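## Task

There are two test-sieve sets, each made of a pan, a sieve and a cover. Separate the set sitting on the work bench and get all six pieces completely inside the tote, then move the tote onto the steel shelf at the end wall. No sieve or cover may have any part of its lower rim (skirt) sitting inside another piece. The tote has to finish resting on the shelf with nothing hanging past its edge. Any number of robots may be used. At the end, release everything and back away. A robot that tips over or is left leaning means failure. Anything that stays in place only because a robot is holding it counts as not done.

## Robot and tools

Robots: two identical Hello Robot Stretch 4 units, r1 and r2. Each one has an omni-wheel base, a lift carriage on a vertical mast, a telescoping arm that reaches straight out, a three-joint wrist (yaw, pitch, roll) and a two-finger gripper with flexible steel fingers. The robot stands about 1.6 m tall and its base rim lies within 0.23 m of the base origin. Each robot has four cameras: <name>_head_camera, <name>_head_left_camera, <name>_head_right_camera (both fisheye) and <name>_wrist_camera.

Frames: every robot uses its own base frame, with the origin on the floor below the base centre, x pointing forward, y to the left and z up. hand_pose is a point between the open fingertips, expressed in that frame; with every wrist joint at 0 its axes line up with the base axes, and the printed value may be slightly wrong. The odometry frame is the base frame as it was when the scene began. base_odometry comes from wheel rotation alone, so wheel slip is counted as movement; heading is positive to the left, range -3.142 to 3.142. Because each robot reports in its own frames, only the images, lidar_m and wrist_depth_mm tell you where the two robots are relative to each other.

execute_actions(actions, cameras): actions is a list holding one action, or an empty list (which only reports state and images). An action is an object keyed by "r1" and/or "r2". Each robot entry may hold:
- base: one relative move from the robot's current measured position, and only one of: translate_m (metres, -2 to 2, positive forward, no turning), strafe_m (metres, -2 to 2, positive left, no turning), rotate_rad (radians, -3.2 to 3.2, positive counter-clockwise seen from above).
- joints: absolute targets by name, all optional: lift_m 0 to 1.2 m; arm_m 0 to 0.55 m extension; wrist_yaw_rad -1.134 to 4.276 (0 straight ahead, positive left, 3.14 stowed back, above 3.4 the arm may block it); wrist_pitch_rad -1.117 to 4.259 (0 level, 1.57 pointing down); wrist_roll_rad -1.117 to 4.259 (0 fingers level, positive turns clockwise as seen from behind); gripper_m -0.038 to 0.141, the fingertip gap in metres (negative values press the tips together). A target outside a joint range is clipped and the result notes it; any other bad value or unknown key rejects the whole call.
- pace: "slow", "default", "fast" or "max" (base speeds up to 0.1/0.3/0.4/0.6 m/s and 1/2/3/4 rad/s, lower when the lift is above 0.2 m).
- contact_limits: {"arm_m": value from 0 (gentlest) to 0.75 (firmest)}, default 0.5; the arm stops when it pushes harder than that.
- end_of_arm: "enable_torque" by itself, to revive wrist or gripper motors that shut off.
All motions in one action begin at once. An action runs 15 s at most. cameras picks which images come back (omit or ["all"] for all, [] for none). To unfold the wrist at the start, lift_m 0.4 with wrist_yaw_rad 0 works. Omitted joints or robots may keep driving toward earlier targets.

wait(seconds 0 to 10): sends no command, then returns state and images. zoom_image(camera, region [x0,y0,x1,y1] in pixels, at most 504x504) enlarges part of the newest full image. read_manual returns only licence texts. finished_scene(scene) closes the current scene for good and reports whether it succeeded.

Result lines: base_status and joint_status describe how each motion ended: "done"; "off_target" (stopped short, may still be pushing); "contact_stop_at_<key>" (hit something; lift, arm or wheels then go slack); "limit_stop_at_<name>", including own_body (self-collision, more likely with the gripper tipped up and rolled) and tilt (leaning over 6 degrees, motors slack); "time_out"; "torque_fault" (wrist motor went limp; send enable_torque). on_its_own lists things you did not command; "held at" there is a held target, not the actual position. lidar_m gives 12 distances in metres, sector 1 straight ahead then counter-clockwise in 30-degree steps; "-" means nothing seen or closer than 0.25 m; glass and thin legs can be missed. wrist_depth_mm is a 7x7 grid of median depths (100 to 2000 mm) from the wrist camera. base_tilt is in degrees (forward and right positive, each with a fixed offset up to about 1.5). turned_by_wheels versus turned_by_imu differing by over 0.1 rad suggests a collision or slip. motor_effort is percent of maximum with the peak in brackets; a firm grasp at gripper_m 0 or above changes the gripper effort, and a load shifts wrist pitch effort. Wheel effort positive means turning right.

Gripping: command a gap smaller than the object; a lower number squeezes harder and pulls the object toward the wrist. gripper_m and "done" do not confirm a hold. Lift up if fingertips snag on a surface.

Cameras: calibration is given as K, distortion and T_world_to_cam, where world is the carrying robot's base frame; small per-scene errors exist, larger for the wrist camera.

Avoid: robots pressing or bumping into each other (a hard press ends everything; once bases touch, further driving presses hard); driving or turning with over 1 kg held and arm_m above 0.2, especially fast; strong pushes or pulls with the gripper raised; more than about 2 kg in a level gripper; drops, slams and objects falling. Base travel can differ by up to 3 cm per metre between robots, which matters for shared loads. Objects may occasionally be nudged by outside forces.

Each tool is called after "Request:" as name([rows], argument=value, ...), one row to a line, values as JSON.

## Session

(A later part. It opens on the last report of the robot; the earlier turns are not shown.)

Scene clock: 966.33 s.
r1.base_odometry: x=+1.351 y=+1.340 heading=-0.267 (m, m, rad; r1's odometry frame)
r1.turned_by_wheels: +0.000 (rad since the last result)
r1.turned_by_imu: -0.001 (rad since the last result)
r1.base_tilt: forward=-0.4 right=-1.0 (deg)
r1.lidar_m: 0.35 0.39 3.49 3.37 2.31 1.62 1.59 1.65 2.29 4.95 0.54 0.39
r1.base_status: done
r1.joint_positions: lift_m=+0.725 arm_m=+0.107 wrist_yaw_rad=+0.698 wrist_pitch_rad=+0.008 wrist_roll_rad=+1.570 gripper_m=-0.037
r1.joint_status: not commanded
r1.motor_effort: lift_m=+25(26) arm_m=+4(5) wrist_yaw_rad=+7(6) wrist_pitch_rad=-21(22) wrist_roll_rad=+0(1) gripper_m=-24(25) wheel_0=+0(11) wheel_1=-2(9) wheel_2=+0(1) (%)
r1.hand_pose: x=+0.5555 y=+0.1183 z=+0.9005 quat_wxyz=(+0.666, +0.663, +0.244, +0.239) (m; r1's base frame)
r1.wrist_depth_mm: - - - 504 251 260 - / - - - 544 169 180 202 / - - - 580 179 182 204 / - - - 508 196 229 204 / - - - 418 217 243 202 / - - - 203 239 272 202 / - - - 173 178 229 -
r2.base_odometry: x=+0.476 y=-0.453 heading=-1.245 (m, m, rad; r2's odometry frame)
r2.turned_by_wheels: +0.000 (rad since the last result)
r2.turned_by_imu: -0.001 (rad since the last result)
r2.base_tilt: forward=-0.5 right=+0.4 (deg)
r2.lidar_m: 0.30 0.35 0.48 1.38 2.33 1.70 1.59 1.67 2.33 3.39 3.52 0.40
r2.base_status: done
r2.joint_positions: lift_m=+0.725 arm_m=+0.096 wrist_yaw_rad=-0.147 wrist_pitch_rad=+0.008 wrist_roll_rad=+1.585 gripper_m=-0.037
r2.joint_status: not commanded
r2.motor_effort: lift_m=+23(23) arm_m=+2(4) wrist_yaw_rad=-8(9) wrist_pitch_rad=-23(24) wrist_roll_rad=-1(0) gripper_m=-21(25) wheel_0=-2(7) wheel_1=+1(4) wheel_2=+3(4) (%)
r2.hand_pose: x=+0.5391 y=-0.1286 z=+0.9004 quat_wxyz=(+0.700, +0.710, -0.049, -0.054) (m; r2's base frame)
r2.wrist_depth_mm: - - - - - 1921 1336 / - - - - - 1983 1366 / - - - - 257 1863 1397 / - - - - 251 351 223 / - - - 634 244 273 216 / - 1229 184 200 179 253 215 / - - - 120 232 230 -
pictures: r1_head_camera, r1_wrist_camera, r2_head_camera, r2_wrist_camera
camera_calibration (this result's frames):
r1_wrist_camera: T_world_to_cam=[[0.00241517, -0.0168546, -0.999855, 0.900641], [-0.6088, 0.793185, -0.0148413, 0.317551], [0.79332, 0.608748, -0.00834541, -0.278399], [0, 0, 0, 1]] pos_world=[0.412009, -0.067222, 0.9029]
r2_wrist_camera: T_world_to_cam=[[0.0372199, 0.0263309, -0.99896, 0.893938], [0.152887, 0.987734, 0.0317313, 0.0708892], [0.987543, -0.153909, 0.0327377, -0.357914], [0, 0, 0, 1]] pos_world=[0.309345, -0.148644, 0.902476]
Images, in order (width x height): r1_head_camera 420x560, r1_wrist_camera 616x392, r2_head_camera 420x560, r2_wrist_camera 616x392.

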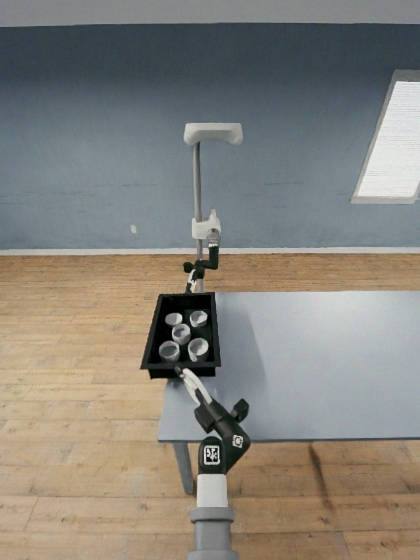

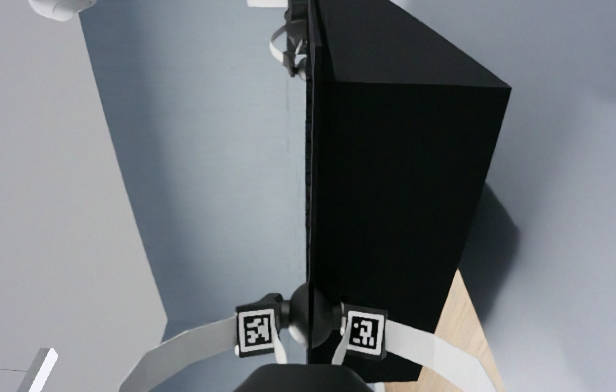

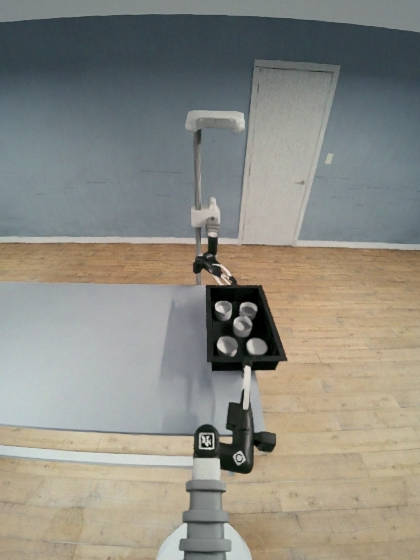

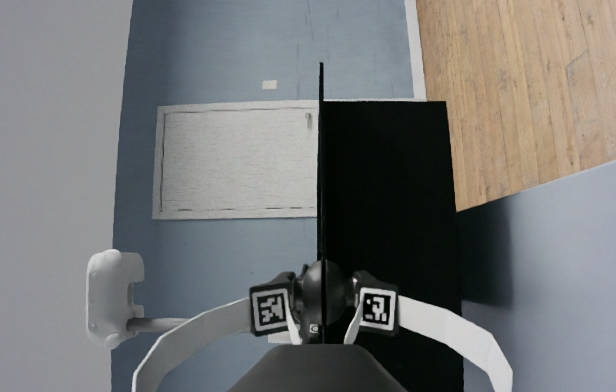

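Request:
execute_actions([
  {"r1": {"base": {"strafe_m": 1.4}, "pace": "fast"}, "r2": {"base": {"strafe_m": -1.4}, "joints": {"arm_m": 0.101}, "pace": "fast"}},
], cameras=["r2_wrist_camera", "r1_wrist_camera", "r1_head_camera", "r2_head_right_camera"])

Scene clock: 989.47 s.
r1.base_odometry: x=+1.720 y=+2.691 heading=-0.267 (m, m, rad; r1's odometry frame)
r1.turned_by_wheels: +0.000 (rad since the last result)
r1.turned_by_imu: +0.000 (rad since the last result)
r1.base_tilt: forward=-0.4 right=-0.9 (deg)
r1.lidar_m: 0.54 0.58 1.99 1.93 2.25 1.65 1.56 1.65 2.27 1.48 1.26 3.27
r1.base_status: done
r1.joint_positions: lift_m=+0.725 arm_m=+0.107 wrist_yaw_rad=+0.697 wrist_pitch_rad=+0.008 wrist_roll_rad=+1.570 gripper_m=-0.037
r1.joint_status: not commanded
r1.motor_effort: lift_m=+25(25) arm_m=+3(4) wrist_yaw_rad=+9(10) wrist_pitch_rad=-22(24) wrist_roll_rad=+1(2) gripper_m=-24(25) wheel_0=+0(12) wheel_1=-4(11) wheel_2=+0(1) (%)
r1.hand_pose: x=+0.5557 y=+0.1181 z=+0.9005 quat_wxyz=(+0.666, +0.663, +0.244, +0.239) (m; r1's base frame)
r1.wrist_depth_mm: - - - 504 254 1708 991 / - - - 539 169 180 1281 / - - - 574 179 182 1255 / - - - 504 196 1499 1281 / - - - 418 218 1576 1255 / - - - 202 239 1661 1255 / - - - 174 178 1464 1255
r2.base_odometry: x=-0.851 y=-0.901 heading=-1.244 (m, m, rad; r2's odometry frame)
r2.turned_by_wheels: +0.000 (rad since the last result)
r2.turned_by_imu: -0.001 (rad since the last result)
r2.base_tilt: forward=-0.4 right=+0.3 (deg)
r2.lidar_m: 0.49 3.21 1.24 1.46 2.29 1.72 1.61 1.70 2.35 1.97 2.02 0.57
r2.base_status: done
r2.joint_positions: lift_m=+0.725 arm_m=+0.101 wrist_yaw_rad=-0.145 wrist_pitch_rad=+0.008 wrist_roll_rad=+1.585 gripper_m=-0.037
r2.joint_status: all done
r2.on_its_own: wrist_pitch_rad is at rest, and its effort (-24) is outside its rest range (-23 to +23)
r2.motor_effort: lift_m=+23(24) arm_m=+2(7) wrist_yaw_rad=-12(12) wrist_pitch_rad=-24(27) wrist_roll_rad=-1(1) gripper_m=-20(23) wheel_0=-2(11) wheel_1=+0(10) wheel_2=+4(5) (%)
r2.hand_pose: x=+0.5443 y=-0.1283 z=+0.9003 quat_wxyz=(+0.700, +0.710, -0.049, -0.054) (m; r2's base frame)
r2.wrist_depth_mm: - - - - - 1863 1336 / - - - - - 1921 1336 / - - - - 257 1863 1366 / - - - - 251 1863 1336 / - - - - 244 1863 1078 / - 1255 185 199 179 1229 1042 / - - - 121 232 229 1118
pictures: r1_head_camera, r1_wrist_camera, r2_head_right_camera, r2_wrist_camera
camera_calibration (this result's frames):
r1_wrist_camera: T_world_to_cam=[[0.00234986, -0.0168545, -0.999855, 0.900674], [-0.608113, 0.793713, -0.0148088, 0.317398], [0.793847, 0.608059, -0.00838432, -0.278599], [0, 0, 0, 1]] pos_world=[0.412062, -0.067338, 0.902908]
r2_wrist_camera: T_world_to_cam=[[0.0371246, 0.0264532, -0.99896, 0.893784], [0.151726, 0.987911, 0.0317992, 0.0703613], [0.987725, -0.152749, 0.0326621, -0.362944], [0, 0, 0, 1]] pos_world=[0.314632, -0.148593, 0.902472]
Images, in order (width x height): r1_head_camera 420x560, r1_wrist_camera 616x392, r2_head_right_camera 420x672, r2_wrist_camera 616x392.

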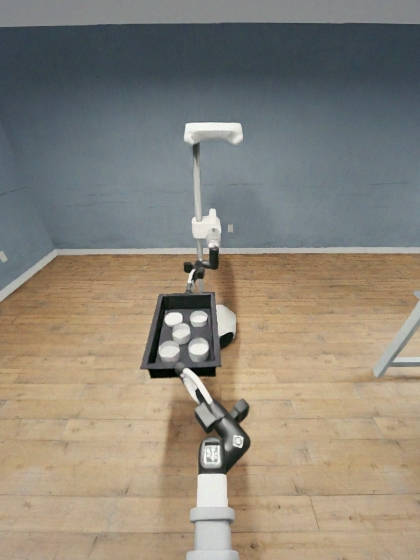

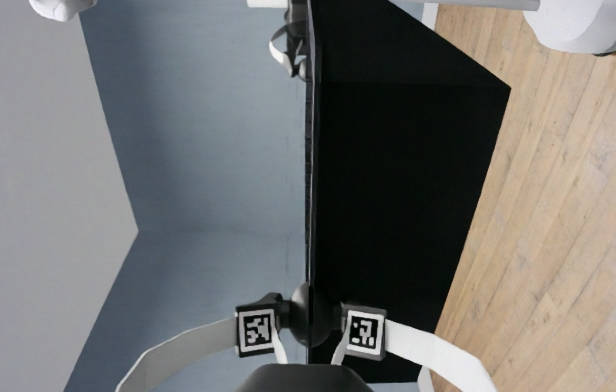

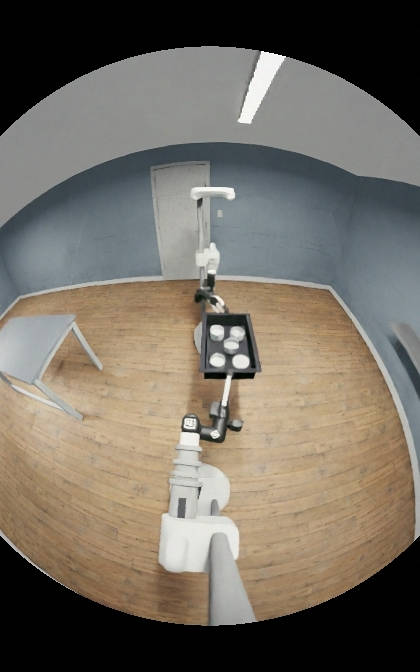

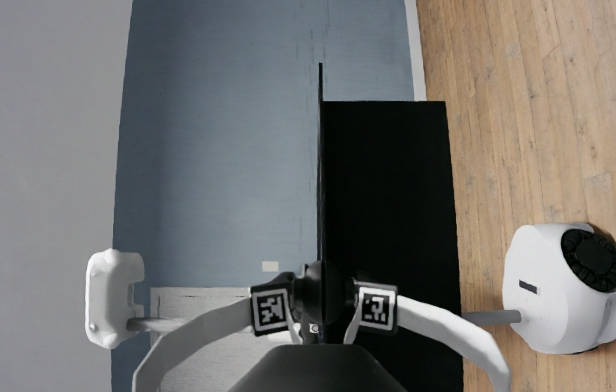

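Request:
execute_actions([
  {"r1": {"base": {"strafe_m": 1.4}, "pace": "fast"}, "r2": {"base": {"strafe_m": -1.4}, "joints": {"arm_m": 0.109}, "pace": "fast"}},
], cameras=["r2_wrist_camera", "r1_wrist_camera", "r1_head_camera", "r2_head_camera"])

Scene clock: 999.53 s.
r1.base_odometry: x=+2.090 y=+4.041 heading=-0.267 (m, m, rad; r1's odometry frame)
r1.turned_by_wheels: +0.000 (rad since the last result)
r1.turned_by_imu: +0.000 (rad since the last result)
r1.base_tilt: forward=-0.3 right=-1.0 (deg)
r1.lidar_m: 0.55 0.59 0.63 0.95 1.03 1.40 1.58 1.67 2.27 2.67 2.73 3.29
r1.base_status: done
r1.joint_positions: lift_m=+0.725 arm_m=+0.108 wrist_yaw_rad=+0.696 wrist_pitch_rad=+0.008 wrist_roll_rad=+1.570 gripper_m=-0.037
r1.joint_status: not commanded
r1.motor_effort: lift_m=+24(25) arm_m=+3(3) wrist_yaw_rad=+9(10) wrist_pitch_rad=-21(24) wrist_roll_rad=+1(1) gripper_m=-25(25) wheel_0=+0(11) wheel_1=-4(15) wheel_2=+0(2) (%)
r1.hand_pose: x=+0.5558 y=+0.1179 z=+0.9005 quat_wxyz=(+0.666, +0.663, +0.244, +0.239) (m; r1's base frame)
r1.wrist_depth_mm: - - - 504 253 1708 991 / - - - 544 169 180 1229 / - - - 585 179 182 1229 / 1708 1661 1708 504 197 1499 1229 / 1464 1430 1430 421 218 1430 1255 / 1205 1255 1229 202 239 1255 1229 / 1078 1042 621 174 178 1098 1098
r2.base_odometry: x=-2.177 y=-1.350 heading=-1.244 (m, m, rad; r2's odometry frame)
r2.turned_by_wheels: +0.000 (rad since the last result)
r2.turned_by_imu: -0.002 (rad since the last result)
r2.base_tilt: forward=-0.5 right=+0.4 (deg)
r2.lidar_m: 0.52 3.21 2.71 2.63 2.31 1.68 1.61 1.41 1.02 0.97 0.60 0.56
r2.base_status: done
r2.joint_positions: lift_m=+0.725 arm_m=+0.109 wrist_yaw_rad=-0.145 wrist_pitch_rad=+0.008 wrist_roll_rad=+1.585 gripper_m=-0.037
r2.joint_status: all done
r2.on_its_own: wrist_yaw_rad is at rest, and its effort (-14) is outside its rest range (-13 to +13); wrist_pitch_rad is at rest, and its effort (-24) is outside its rest range (-23 to +23)
r2.motor_effort: lift_m=+24(23) arm_m=+2(4) wrist_yaw_rad=-14(14) wrist_pitch_rad=-24(27) wrist_roll_rad=-1(1) gripper_m=-20(23) wheel_0=-2(9) wheel_1=+0(11) wheel_2=+5(6) (%)
r2.hand_pose: x=+0.5525 y=-0.1281 z=+0.9004 quat_wxyz=(+0.700, +0.710, -0.049, -0.054) (m; r2's base frame)
r2.wrist_depth_mm: 1464 1464 1499 1499 1397 1499 1308 / 1808 1921 1921 1921 1863 1863 1366 / - - - - 257 1808 1366 / - - - - 251 1863 1336 / - - - - 243 1921 1078 / - 1255 184 200 179 1229 1042 / - - - 121 232 230 1098
pictures: r1_head_camera, r1_wrist_camera, r2_head_camera, r2_wrist_camera
camera_calibration (this result's frames):
r1_wrist_camera: T_world_to_cam=[[0.00229159, -0.0167739, -0.999857, 0.900709], [-0.607784, 0.793966, -0.0147128, 0.317254], [0.794099, 0.60773, -0.00837547, -0.278721], [0, 0, 0, 1]] pos_world=[0.41209, -0.0673935, 0.902914]
r2_wrist_camera: T_world_to_cam=[[0.0371616, 0.0264711, -0.998959, 0.893474], [0.151089, 0.988008, 0.0318015, 0.069314], [0.987821, -0.152114, 0.0327164, -0.370984], [0, 0, 0, 1]] pos_world=[0.32279, -0.148566, 0.902476]
Images, in order (width x height): r1_head_camera 420x560, r1_wrist_camera 616x392, r2_head_camera 420x560, r2_wrist_camera 616x392.

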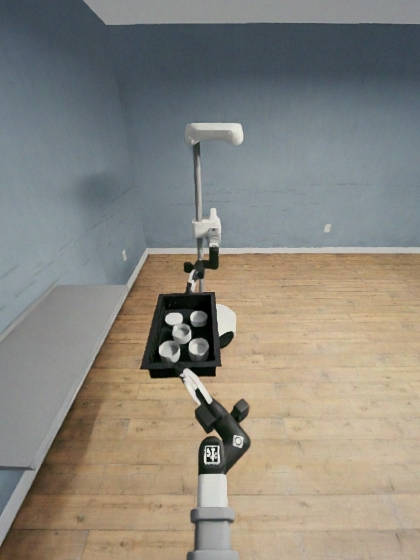

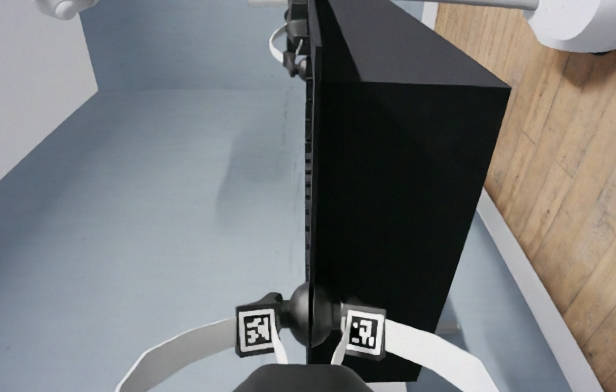

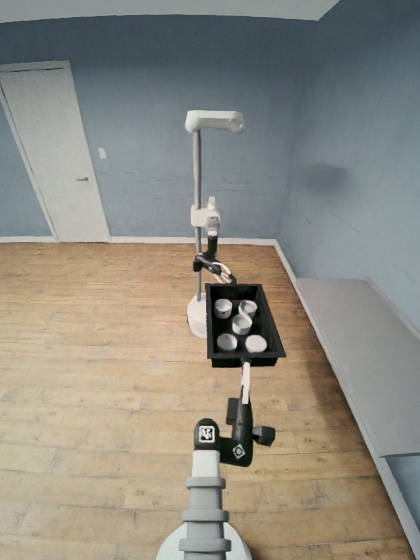

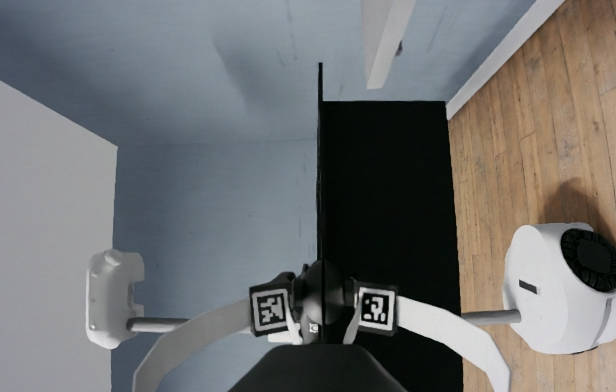

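Request:
execute_actions([
  {"r1": {"base": {"strafe_m": 0.6}, "joints": {"lift_m": 0.755}}, "r2": {"base": {"strafe_m": -0.6}, "joints": {"arm_m": 0.116, "lift_m": 0.755}}},
], cameras=["r2_wrist_camera", "r1_wrist_camera", "r1_head_camera", "r2_head_camera"])

Scene clock: 1030.20 s.
r1.base_odometry: x=+2.248 y=+4.620 heading=-0.267 (m, m, rad; r1's odometry frame)
r1.turned_by_wheels: +0.000 (rad since the last result)
r1.turned_by_imu: +0.000 (rad since the last result)
r1.base_tilt: forward=-0.4 right=-0.9 (deg)
r1.lidar_m: 0.30 0.31 0.36 0.35 0.38 0.54 1.55 1.65 2.29 3.29 3.39 3.26
r1.base_status: done
r1.joint_positions: lift_m=+0.755 arm_m=+0.108 wrist_yaw_rad=+0.699 wrist_pitch_rad=+0.008 wrist_roll_rad=+1.570 gripper_m=-0.037
r1.joint_status: all done
r1.motor_effort: lift_m=+25(30) arm_m=+3(3) wrist_yaw_rad=+3(9) wrist_pitch_rad=-21(23) wrist_roll_rad=+0(1) gripper_m=-24(25) wheel_0=+1(9) wheel_1=-1(10) wheel_2=+0(4) (%)
r1.hand_pose: x=+0.5556 y=+0.1186 z=+0.9304 quat_wxyz=(+0.666, +0.663, +0.245, +0.239) (m; r1's base frame)
r1.wrist_depth_mm: 1661 1756 1808 500 248 315 245 / 1205 1205 1205 549 168 179 248 / 904 917 931 574 177 181 249 / 732 732 741 504 196 278 247 / 609 615 627 421 217 296 248 / 530 535 535 203 237 330 243 / 466 459 317 162 178 279 240
r2.base_odometry: x=-2.745 y=-1.543 heading=-1.244 (m, m, rad; r2's odometry frame)
r2.turned_by_wheels: +0.000 (rad since the last result)
r2.turned_by_imu: -0.002 (rad since the last result)
r2.base_tilt: forward=-0.4 right=+0.3 (deg)
r2.lidar_m: 0.26 3.23 3.35 3.23 2.29 1.66 1.61 0.55 0.38 0.35 0.38 0.26
r2.base_status: done
r2.joint_positions: lift_m=+0.755 arm_m=+0.115 wrist_yaw_rad=-0.148 wrist_pitch_rad=+0.009 wrist_roll_rad=+1.585 gripper_m=-0.037
r2.joint_status: all done
r2.on_its_own: wrist_pitch_rad is at rest, and its effort (-27) is outside its rest range (-23 to +23)
r2.motor_effort: lift_m=+23(21) arm_m=+3(2) wrist_yaw_rad=-5(13) wrist_pitch_rad=-27(25) wrist_roll_rad=+0(1) gripper_m=-19(26) wheel_0=-2(8) wheel_1=+1(8) wheel_2=+2(1) (%)
r2.hand_pose: x=+0.5588 y=-0.1290 z=+0.9303 quat_wxyz=(+0.700, +0.710, -0.050, -0.055) (m; r2's base frame)
r2.wrist_depth_mm: 415 413 427 430 421 342 - / 521 544 559 535 508 347 249 / 788 820 831 699 257 329 253 / 1537 1576 1618 1205 251 332 255 / - - - 634 243 312 255 / - 1229 184 199 179 309 254 / - - - 119 231 229 -
pictures: r1_head_camera, r1_wrist_camera, r2_head_camera, r2_wrist_camera
camera_calibration (this result's frames):
r1_wrist_camera: T_world_to_cam=[[0.00218967, -0.0168864, -0.999855, 0.930711], [-0.609581, 0.792587, -0.0147209, 0.318203], [0.792721, 0.609524, -0.00855814, -0.277916], [0, 0, 0, 1]] pos_world=[0.412243, -0.067091, 0.932882]
r2_wrist_camera: T_world_to_cam=[[0.0369908, 0.0263883, -0.998967, 0.923261], [0.154308, 0.987511, 0.0317996, 0.0664271], [0.98733, -0.155325, 0.0324569, -0.378204], [0, 0, 0, 1]] pos_world=[0.32901, -0.148705, 0.932471]
Images, in order (width x height): r1_head_camera 420x560, r1_wrist_camera 616x392, r2_head_camera 420x560, r2_wrist_camera 616x392.

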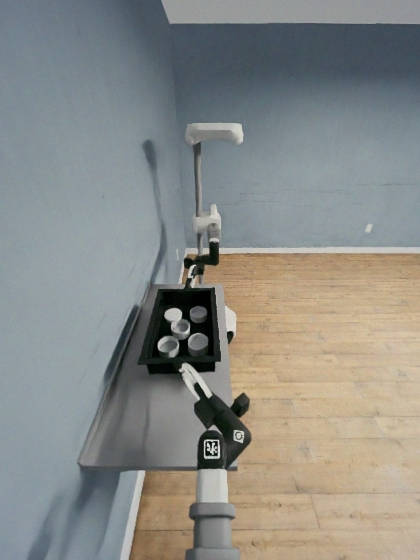

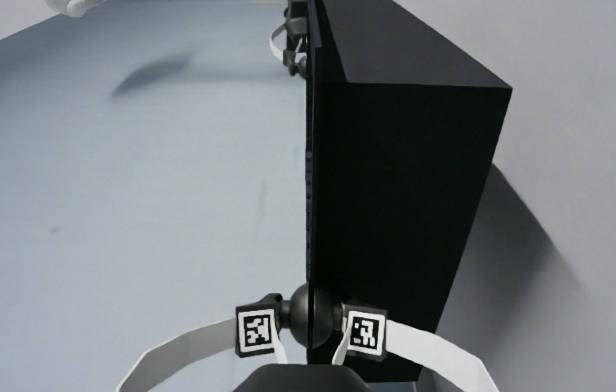

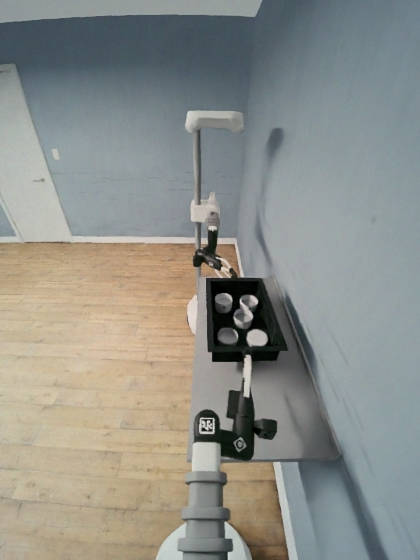

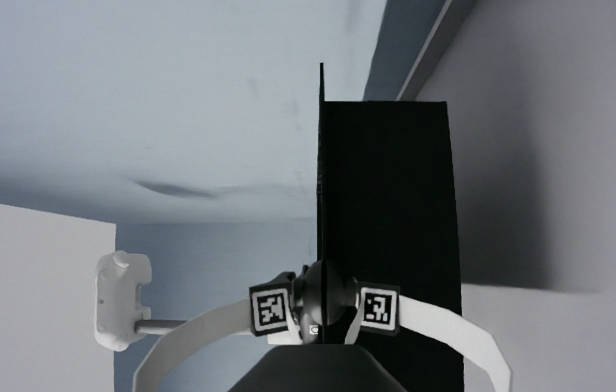

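Request:
execute_actions([
  {"r1": {"base": {"strafe_m": 0.03}, "joints": {"lift_m": 0.684}}, "r2": {"base": {"strafe_m": -0.03}, "joints": {"lift_m": 0.684}}},
], cameras=[])

Request:
execute_actions([
  {"r1": {"joints": {"lift_m": 0.672}, "pace": "slow"}, "r2": {"joints": {"lift_m": 0.672}, "pace": "slow"}},
], cameras=["r2_wrist_camera", "r1_wrist_camera"])

Scene clock: 1043.10 s.
r1.base_odometry: x=+2.256 y=+4.649 heading=-0.267 (m, m, rad; r1's odometry frame)
r1.turned_by_wheels: +0.000 (rad since the last result)
r1.turned_by_imu: -0.001 (rad since the last result)
r1.base_tilt: forward=-0.4 right=-1.0 (deg)
r1.lidar_m: 0.31 0.31 0.34 0.30 0.36 0.49 1.38 1.67 2.27 3.32 3.40 0.33
r1.base_status: done
r1.joint_positions: lift_m=+0.684 arm_m=+0.108 wrist_yaw_rad=+0.698 wrist_pitch_rad=+0.009 wrist_roll_rad=+1.570 gripper_m=-0.037
r1.joint_status: all done
r1.motor_effort: lift_m=+21(23) arm_m=+3(3) wrist_yaw_rad=+5(3) wrist_pitch_rad=-22(23) wrist_roll_rad=+0(0) gripper_m=-24(24) wheel_0=+1(8) wheel_1=-2(8) wheel_2=+0(5) (%)
r1.hand_pose: x=+0.5556 y=+0.1185 z=+0.8598 quat_wxyz=(+0.666, +0.663, +0.245, +0.239) (m; r1's base frame)
r1.wrist_depth_mm: 1537 1661 1661 508 252 195 - / 1138 1118 1138 535 168 168 150 / 854 866 842 585 178 175 147 / 683 691 699 504 196 188 147 / 574 580 580 415 218 196 146 / 488 496 504 203 239 192 - / 436 424 304 162 179 160 -
r2.base_odometry: x=-2.773 y=-1.553 heading=-1.244 (m, m, rad; r2's odometry frame)
r2.turned_by_wheels: +0.000 (rad since the last result)
r2.turned_by_imu: -0.001 (rad since the last result)
r2.base_tilt: forward=-0.4 right=+0.3 (deg)
r2.lidar_m: 0.28 0.27 3.38 3.26 2.33 1.70 1.45 0.52 0.33 0.32 0.35 0.28
r2.base_status: done
r2.joint_positions: lift_m=+0.684 arm_m=+0.115 wrist_yaw_rad=-0.148 wrist_pitch_rad=+0.008 wrist_roll_rad=+1.585 gripper_m=-0.037
r2.joint_status: all done
r2.on_its_own: wrist_pitch_rad is at rest, and its effort (-26) is outside its rest range (-23 to +23)
r2.motor_effort: lift_m=+15(21) arm_m=+3(3) wrist_yaw_rad=-5(6) wrist_pitch_rad=-26(26) wrist_roll_rad=-1(0) gripper_m=-19(22) wheel_0=-3(6) wheel_1=+1(8) wheel_2=+2(3) (%)
r2.hand_pose: x=+0.5588 y=-0.1289 z=+0.8600 quat_wxyz=(+0.700, +0.710, -0.050, -0.055) (m; r2's base frame)
r2.wrist_depth_mm: 362 362 375 379 351 195 - / 462 477 492 466 364 200 - / 691 715 732 621 257 204 153 / 1336 1397 1430 1060 250 206 150 / - - - 634 243 206 150 / - 1281 185 199 179 190 - / - - - 119 231 164 -
pictures: none
No camera images: the call's "cameras" was empty. Leave "cameras" out to get every camera's image.

Scene clock: 1043.87 s.
r1.base_odometry: x=+2.256 y=+4.649 heading=-0.267 (m, m, rad; r1's odometry frame)
r1.turned_by_wheels: +0.000 (rad since the last result)
r1.turned_by_imu: +0.000 (rad since the last result)
r1.base_tilt: forward=-0.4 right=-0.9 (deg)
r1.lidar_m: 0.31 0.32 0.36 0.33 0.36 0.48 1.39 1.66 2.29 3.29 3.43 0.33
r1.base_status: not commanded
r1.joint_positions: lift_m=+0.672 arm_m=+0.108 wrist_yaw_rad=+0.698 wrist_pitch_rad=+0.000 wrist_roll_rad=+1.570 gripper_m=-0.037
r1.joint_status: all done
r1.motor_effort: lift_m=+17(22) arm_m=+3(3) wrist_yaw_rad=+4(4) wrist_pitch_rad=+3(23) wrist_roll_rad=+0(1) gripper_m=-22(24) wheel_0=+1(1) wheel_1=-2(2) wheel_2=+0(0) (%)
r1.hand_pose: x=+0.5556 y=+0.1186 z=+0.8507 quat_wxyz=(+0.665, +0.664, +0.242, +0.242) (m; r1's base frame)
r1.wrist_depth_mm: 1618 1661 1661 296 250 183 - / 1160 1160 1138 190 167 167 - / 854 866 878 184 177 172 - / 691 691 691 203 195 185 137 / 574 585 597 225 216 182 - / 492 500 492 203 238 181 - / 439 421 303 153 177 154 -
r2.base_odometry: x=-2.773 y=-1.553 heading=-1.244 (m, m, rad; r2's odometry frame)
r2.turned_by_wheels: +0.000 (rad since the last result)
r2.turned_by_imu: +0.000 (rad since the last result)
r2.base_tilt: forward=-0.4 right=+0.3 (deg)
r2.lidar_m: 0.27 0.30 3.36 3.28 2.31 1.68 1.43 0.49 0.34 0.31 0.36 0.28
r2.base_status: not commanded
r2.joint_positions: lift_m=+0.672 arm_m=+0.115 wrist_yaw_rad=-0.149 wrist_pitch_rad=-0.001 wrist_roll_rad=+1.585 gripper_m=-0.037
r2.joint_status: all done
r2.motor_effort: lift_m=+12(11) arm_m=+3(3) wrist_yaw_rad=-3(6) wrist_pitch_rad=+1(25) wrist_roll_rad=-2(0) gripper_m=-17(18) wheel_0=-2(2) wheel_1=+1(1) wheel_2=+2(1) (%)
r2.hand_pose: x=+0.5587 y=-0.1292 z=+0.8509 quat_wxyz=(+0.700, +0.710, -0.053, -0.052) (m; r2's base frame)
r2.wrist_depth_mm: 364 364 375 377 345 181 - / 462 477 488 496 347 186 - / 699 715 732 627 257 189 - / 1366 1397 1430 1060 250 191 - / - - - 247 243 193 - / - 1255 181 201 180 177 - / - - - 128 230 151 -
pictures: r1_wrist_camera, r2_wrist_camera
camera_calibration (this result's frames):
r1_wrist_camera: T_world_to_cam=[[0.00906893, -0.0110982, -0.999897, 0.846508], [-0.609464, 0.792684, -0.014326, 0.316623], [0.792762, 0.609532, 0.000424829, -0.286272], [0, 0, 0, 1]] pos_world=[0.412239, -0.0670952, 0.851078]
r2_wrist_camera: T_world_to_cam=[[0.0462297, 0.0250338, -0.998617, 0.838307], [0.154494, 0.987478, 0.0319067, 0.0688891], [0.986912, -0.155755, 0.0417832, -0.38338], [0, 0, 0, 1]] pos_world=[0.328964, -0.148726, 0.850969]
Images, in order (width x height): r1_wrist_camera 616x392, r2_wrist_camera 616x392.

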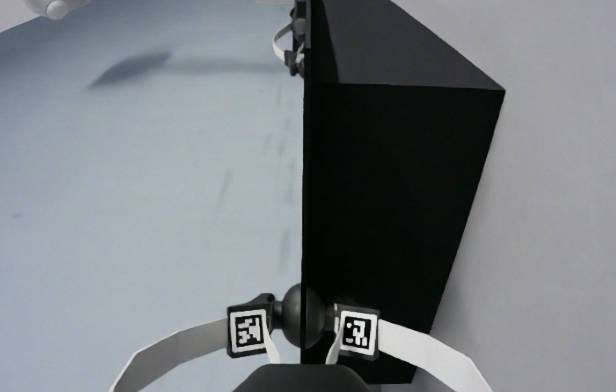

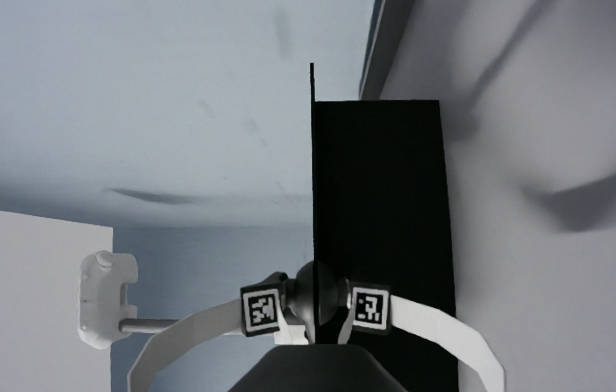

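Request:
execute_actions([
  {"r1": {"joints": {"lift_m": 0.675, "gripper_m": 0.02, "arm_m": 0.102}}, "r2": {"joints": {"lift_m": 0.675, "gripper_m": 0.02, "arm_m": 0.108}}},
], cameras=[])

Request:
execute_actions([
  {"r1": {"base": {"translate_m": -0.3}, "joints": {"arm_m": 0.0}, "pace": "fast"}, "r2": {"base": {"translate_m": -0.3}, "joints": {"arm_m": 0.0}, "pace": "fast"}},
], cameras=["r1_head_camera", "r2_head_camera", "r1_wrist_camera", "r2_wrist_camera"])

Scene clock: 1055.17 s.
r1.base_odometry: x=+2.256 y=+4.649 heading=-0.268 (m, m, rad; r1's odometry frame)
r1.turned_by_wheels: +0.000 (rad since the last result)
r1.turned_by_imu: -0.001 (rad since the last result)
r1.base_tilt: forward=-0.4 right=-1.0 (deg)
r1.lidar_m: 0.31 0.32 0.34 0.31 0.34 0.50 1.41 1.65 2.33 3.33 3.42 0.34
r1.base_status: not commanded
r1.joint_positions: lift_m=+0.675 arm_m=+0.103 wrist_yaw_rad=+0.700 wrist_pitch_rad=+0.002 wrist_roll_rad=+1.570 gripper_m=+0.020
r1.joint_status: all done
r1.motor_effort: lift_m=+23(23) arm_m=-5(7) wrist_yaw_rad=+0(19) wrist_pitch_rad=-4(3) wrist_roll_rad=+0(0) gripper_m=-3(26) wheel_0=-1(1) wheel_1=-2(2) wheel_2=+0(0) (%)
r1.hand_pose: x=+0.5508 y=+0.1189 z=+0.8525 quat_wxyz=(+0.665, +0.664, +0.243, +0.242) (m; r1's base frame)
r1.wrist_depth_mm: 1618 1618 1618 309 257 185 - / 1138 1138 1138 202 175 172 - / 854 854 866 190 182 176 - / 683 683 699 210 201 186 138 / 574 585 591 234 224 185 - / 492 492 488 240 242 181 - / 436 436 309 155 182 167 -
r2.base_odometry: x=-2.773 y=-1.553 heading=-1.244 (m, m, rad; r2's odometry frame)
r2.turned_by_wheels: +0.000 (rad since the last result)
r2.turned_by_imu: -0.001 (rad since the last result)
r2.base_tilt: forward=-0.4 right=+0.3 (deg)
r2.lidar_m: 0.27 0.29 3.37 3.29 2.34 1.70 1.47 0.51 0.34 0.31 0.36 0.31
r2.base_status: not commanded
r2.joint_positions: lift_m=+0.675 arm_m=+0.109 wrist_yaw_rad=-0.150 wrist_pitch_rad=+0.002 wrist_roll_rad=+1.585 gripper_m=+0.020
r2.joint_status: all done
r2.motor_effort: lift_m=+21(21) arm_m=-3(10) wrist_yaw_rad=+1(26) wrist_pitch_rad=-6(7) wrist_roll_rad=-1(0) gripper_m=-4(28) wheel_0=-2(2) wheel_1=+0(1) wheel_2=+0(6) (%)
r2.hand_pose: x=+0.5518 y=-0.1296 z=+0.8524 quat_wxyz=(+0.700, +0.710, -0.053, -0.053) (m; r2's base frame)
r2.wrist_depth_mm: 362 364 373 375 343 182 - / 459 473 484 492 345 187 - / 683 707 732 615 264 190 - / 1308 1366 1397 1042 256 192 - / - - - 253 249 193 - / - 1336 191 215 191 192 - / - - - 121 237 157 -
pictures: none
No camera images: the call's "cameras" was empty. Leave "cameras" out to get every camera's image.

Scene clock: 1057.30 s.
r1.base_odometry: x=+1.967 y=+4.728 heading=-0.268 (m, m, rad; r1's odometry frame)
r1.turned_by_wheels: +0.000 (rad since the last result)
r1.turned_by_imu: -0.001 (rad since the last result)
r1.base_tilt: forward=-0.4 right=-1.0 (deg)
r1.lidar_m: 0.59 0.49 0.34 0.32 0.33 0.47 1.27 1.31 1.86 3.37 3.41 3.59
r1.base_status: done
r1.joint_positions: lift_m=+0.675 arm_m=+0.002 wrist_yaw_rad=+0.700 wrist_pitch_rad=+0.002 wrist_roll_rad=+1.570 gripper_m=+0.020
r1.joint_status: all done
r1.motor_effort: lift_m=+23(23) arm_m=-5(4) wrist_yaw_rad=-1(2) wrist_pitch_rad=-4(5) wrist_roll_rad=+0(0) gripper_m=-5(5) wheel_0=-1(6) wheel_1=-1(10) wheel_2=-2(9) (%)
r1.hand_pose: x=+0.4494 y=+0.1190 z=+0.8524 quat_wxyz=(+0.665, +0.664, +0.243, +0.242) (m; r1's base frame)
r1.wrist_depth_mm: 1576 1661 1576 539 375 1499 1255 / 1138 1118 1138 591 375 1118 1118 / 866 866 891 809 377 891 917 / 683 707 699 707 436 707 723 / 569 585 597 591 504 564 569 / 496 500 492 484 496 512 508 / 442 436 307 155 182 452 455
r2.base_odometry: x=-2.870 y=-1.268 heading=-1.244 (m, m, rad; r2's odometry frame)
r2.turned_by_wheels: +0.000 (rad since the last result)
r2.turned_by_imu: -0.001 (rad since the last result)
r2.base_tilt: forward=-0.5 right=+0.4 (deg)
r2.lidar_m: 0.55 3.52 3.39 3.34 1.91 1.37 1.29 0.52 0.35 0.31 0.37 0.50
r2.base_status: done
r2.joint_positions: lift_m=+0.675 arm_m=+0.001 wrist_yaw_rad=-0.150 wrist_pitch_rad=+0.002 wrist_roll_rad=+1.585 gripper_m=+0.020
r2.joint_status: all done
r2.motor_effort: lift_m=+21(21) arm_m=-4(4) wrist_yaw_rad=+2(0) wrist_pitch_rad=-7(7) wrist_roll_rad=-1(1) gripper_m=-8(6) wheel_0=+1(6) wheel_1=-1(6) wheel_2=+0(10) (%)
r2.hand_pose: x=+0.4438 y=-0.1295 z=+0.8522 quat_wxyz=(+0.700, +0.710, -0.053, -0.053) (m; r2's base frame)
r2.wrist_depth_mm: 362 364 373 379 377 375 379 / 459 473 488 500 413 488 484 / 683 715 723 741 418 750 750 / 1336 1366 1397 1182 424 1499 1255 / - - - 676 430 1756 1336 / - - 191 215 191 1708 1308 / - - - 121 368 1537 1308
pictures: r1_head_camera, r1_wrist_camera, r2_head_camera, r2_wrist_camera
camera_calibration (this result's frames):
r1_wrist_camera: T_world_to_cam=[[0.00698799, -0.0128515, -0.999893, 0.850319], [-0.610712, 0.791721, -0.014444, 0.252371], [0.791822, 0.610748, -0.00231601, -0.19974], [0, 0, 0, 1]] pos_world=[0.306342, -0.0668887, 0.853411]
r2_wrist_camera: T_world_to_cam=[[0.0431423, 0.0254396, -0.998745, 0.846516], [0.156007, 0.987241, 0.0318856, 0.0862959], [0.986813, -0.157187, 0.0386231, -0.267561], [0, 0, 0, 1]] pos_world=[0.214049, -0.148787, 0.853036]
Images, in order (width x height): r1_head_camera 420x560, r1_wrist_camera 616x392, r2_head_camera 420x560, r2_wrist_camera 616x392.

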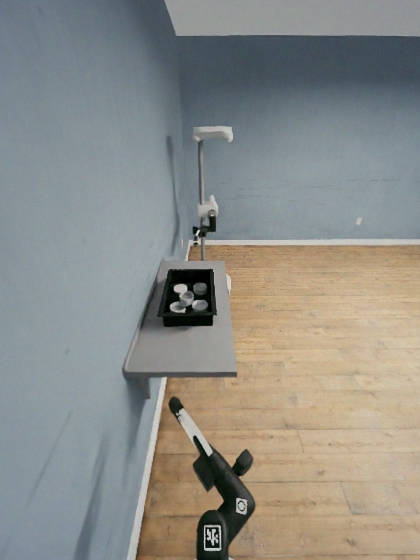

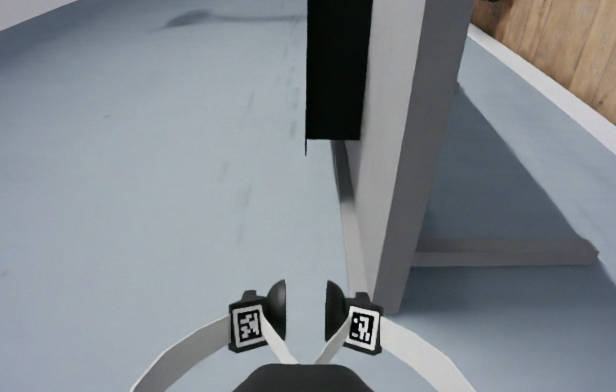

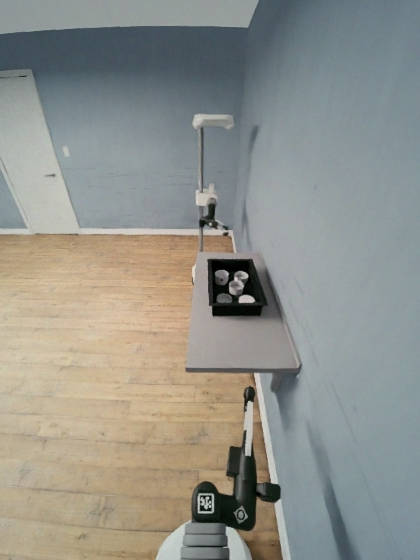

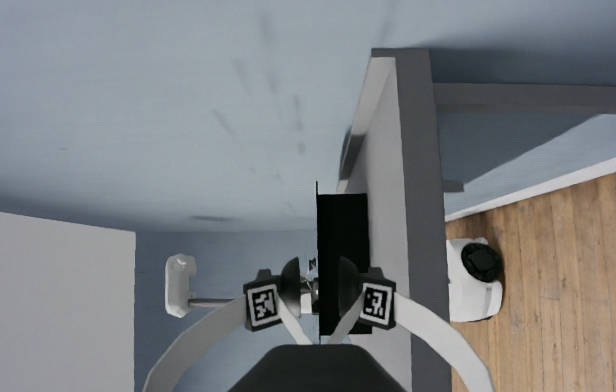

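Request:
zoom_image(camera="r2_head_camera", region=[180, 245, 300, 330])

Request:
zoom_image(camera="r1_head_camera", region=[130, 255, 250, 340])

Region (180, 245, 300, 330) of r2_head_camera's 420x560 image, scaled by 4.200, with more detail than that image has; it fills the top 357 rows of this view, and the rest is white.

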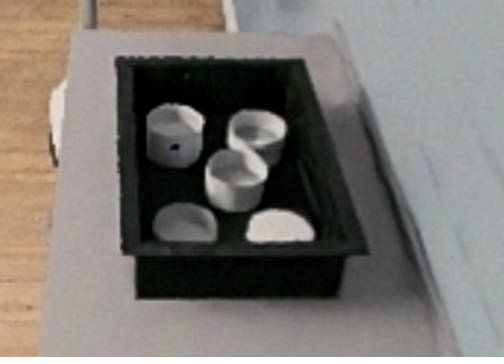

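Region (130, 255, 250, 340) of r1_head_camera's 420x560 image, scaled by 4.200, with more detail than that image has; it fills the top 357 rows of this view, and the rest is white.

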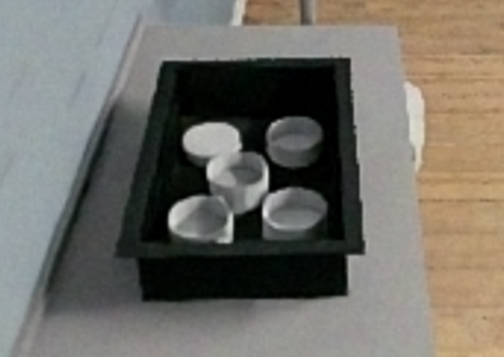

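Request:
finished_scene(scene=1)

The scene is finished: the task was done.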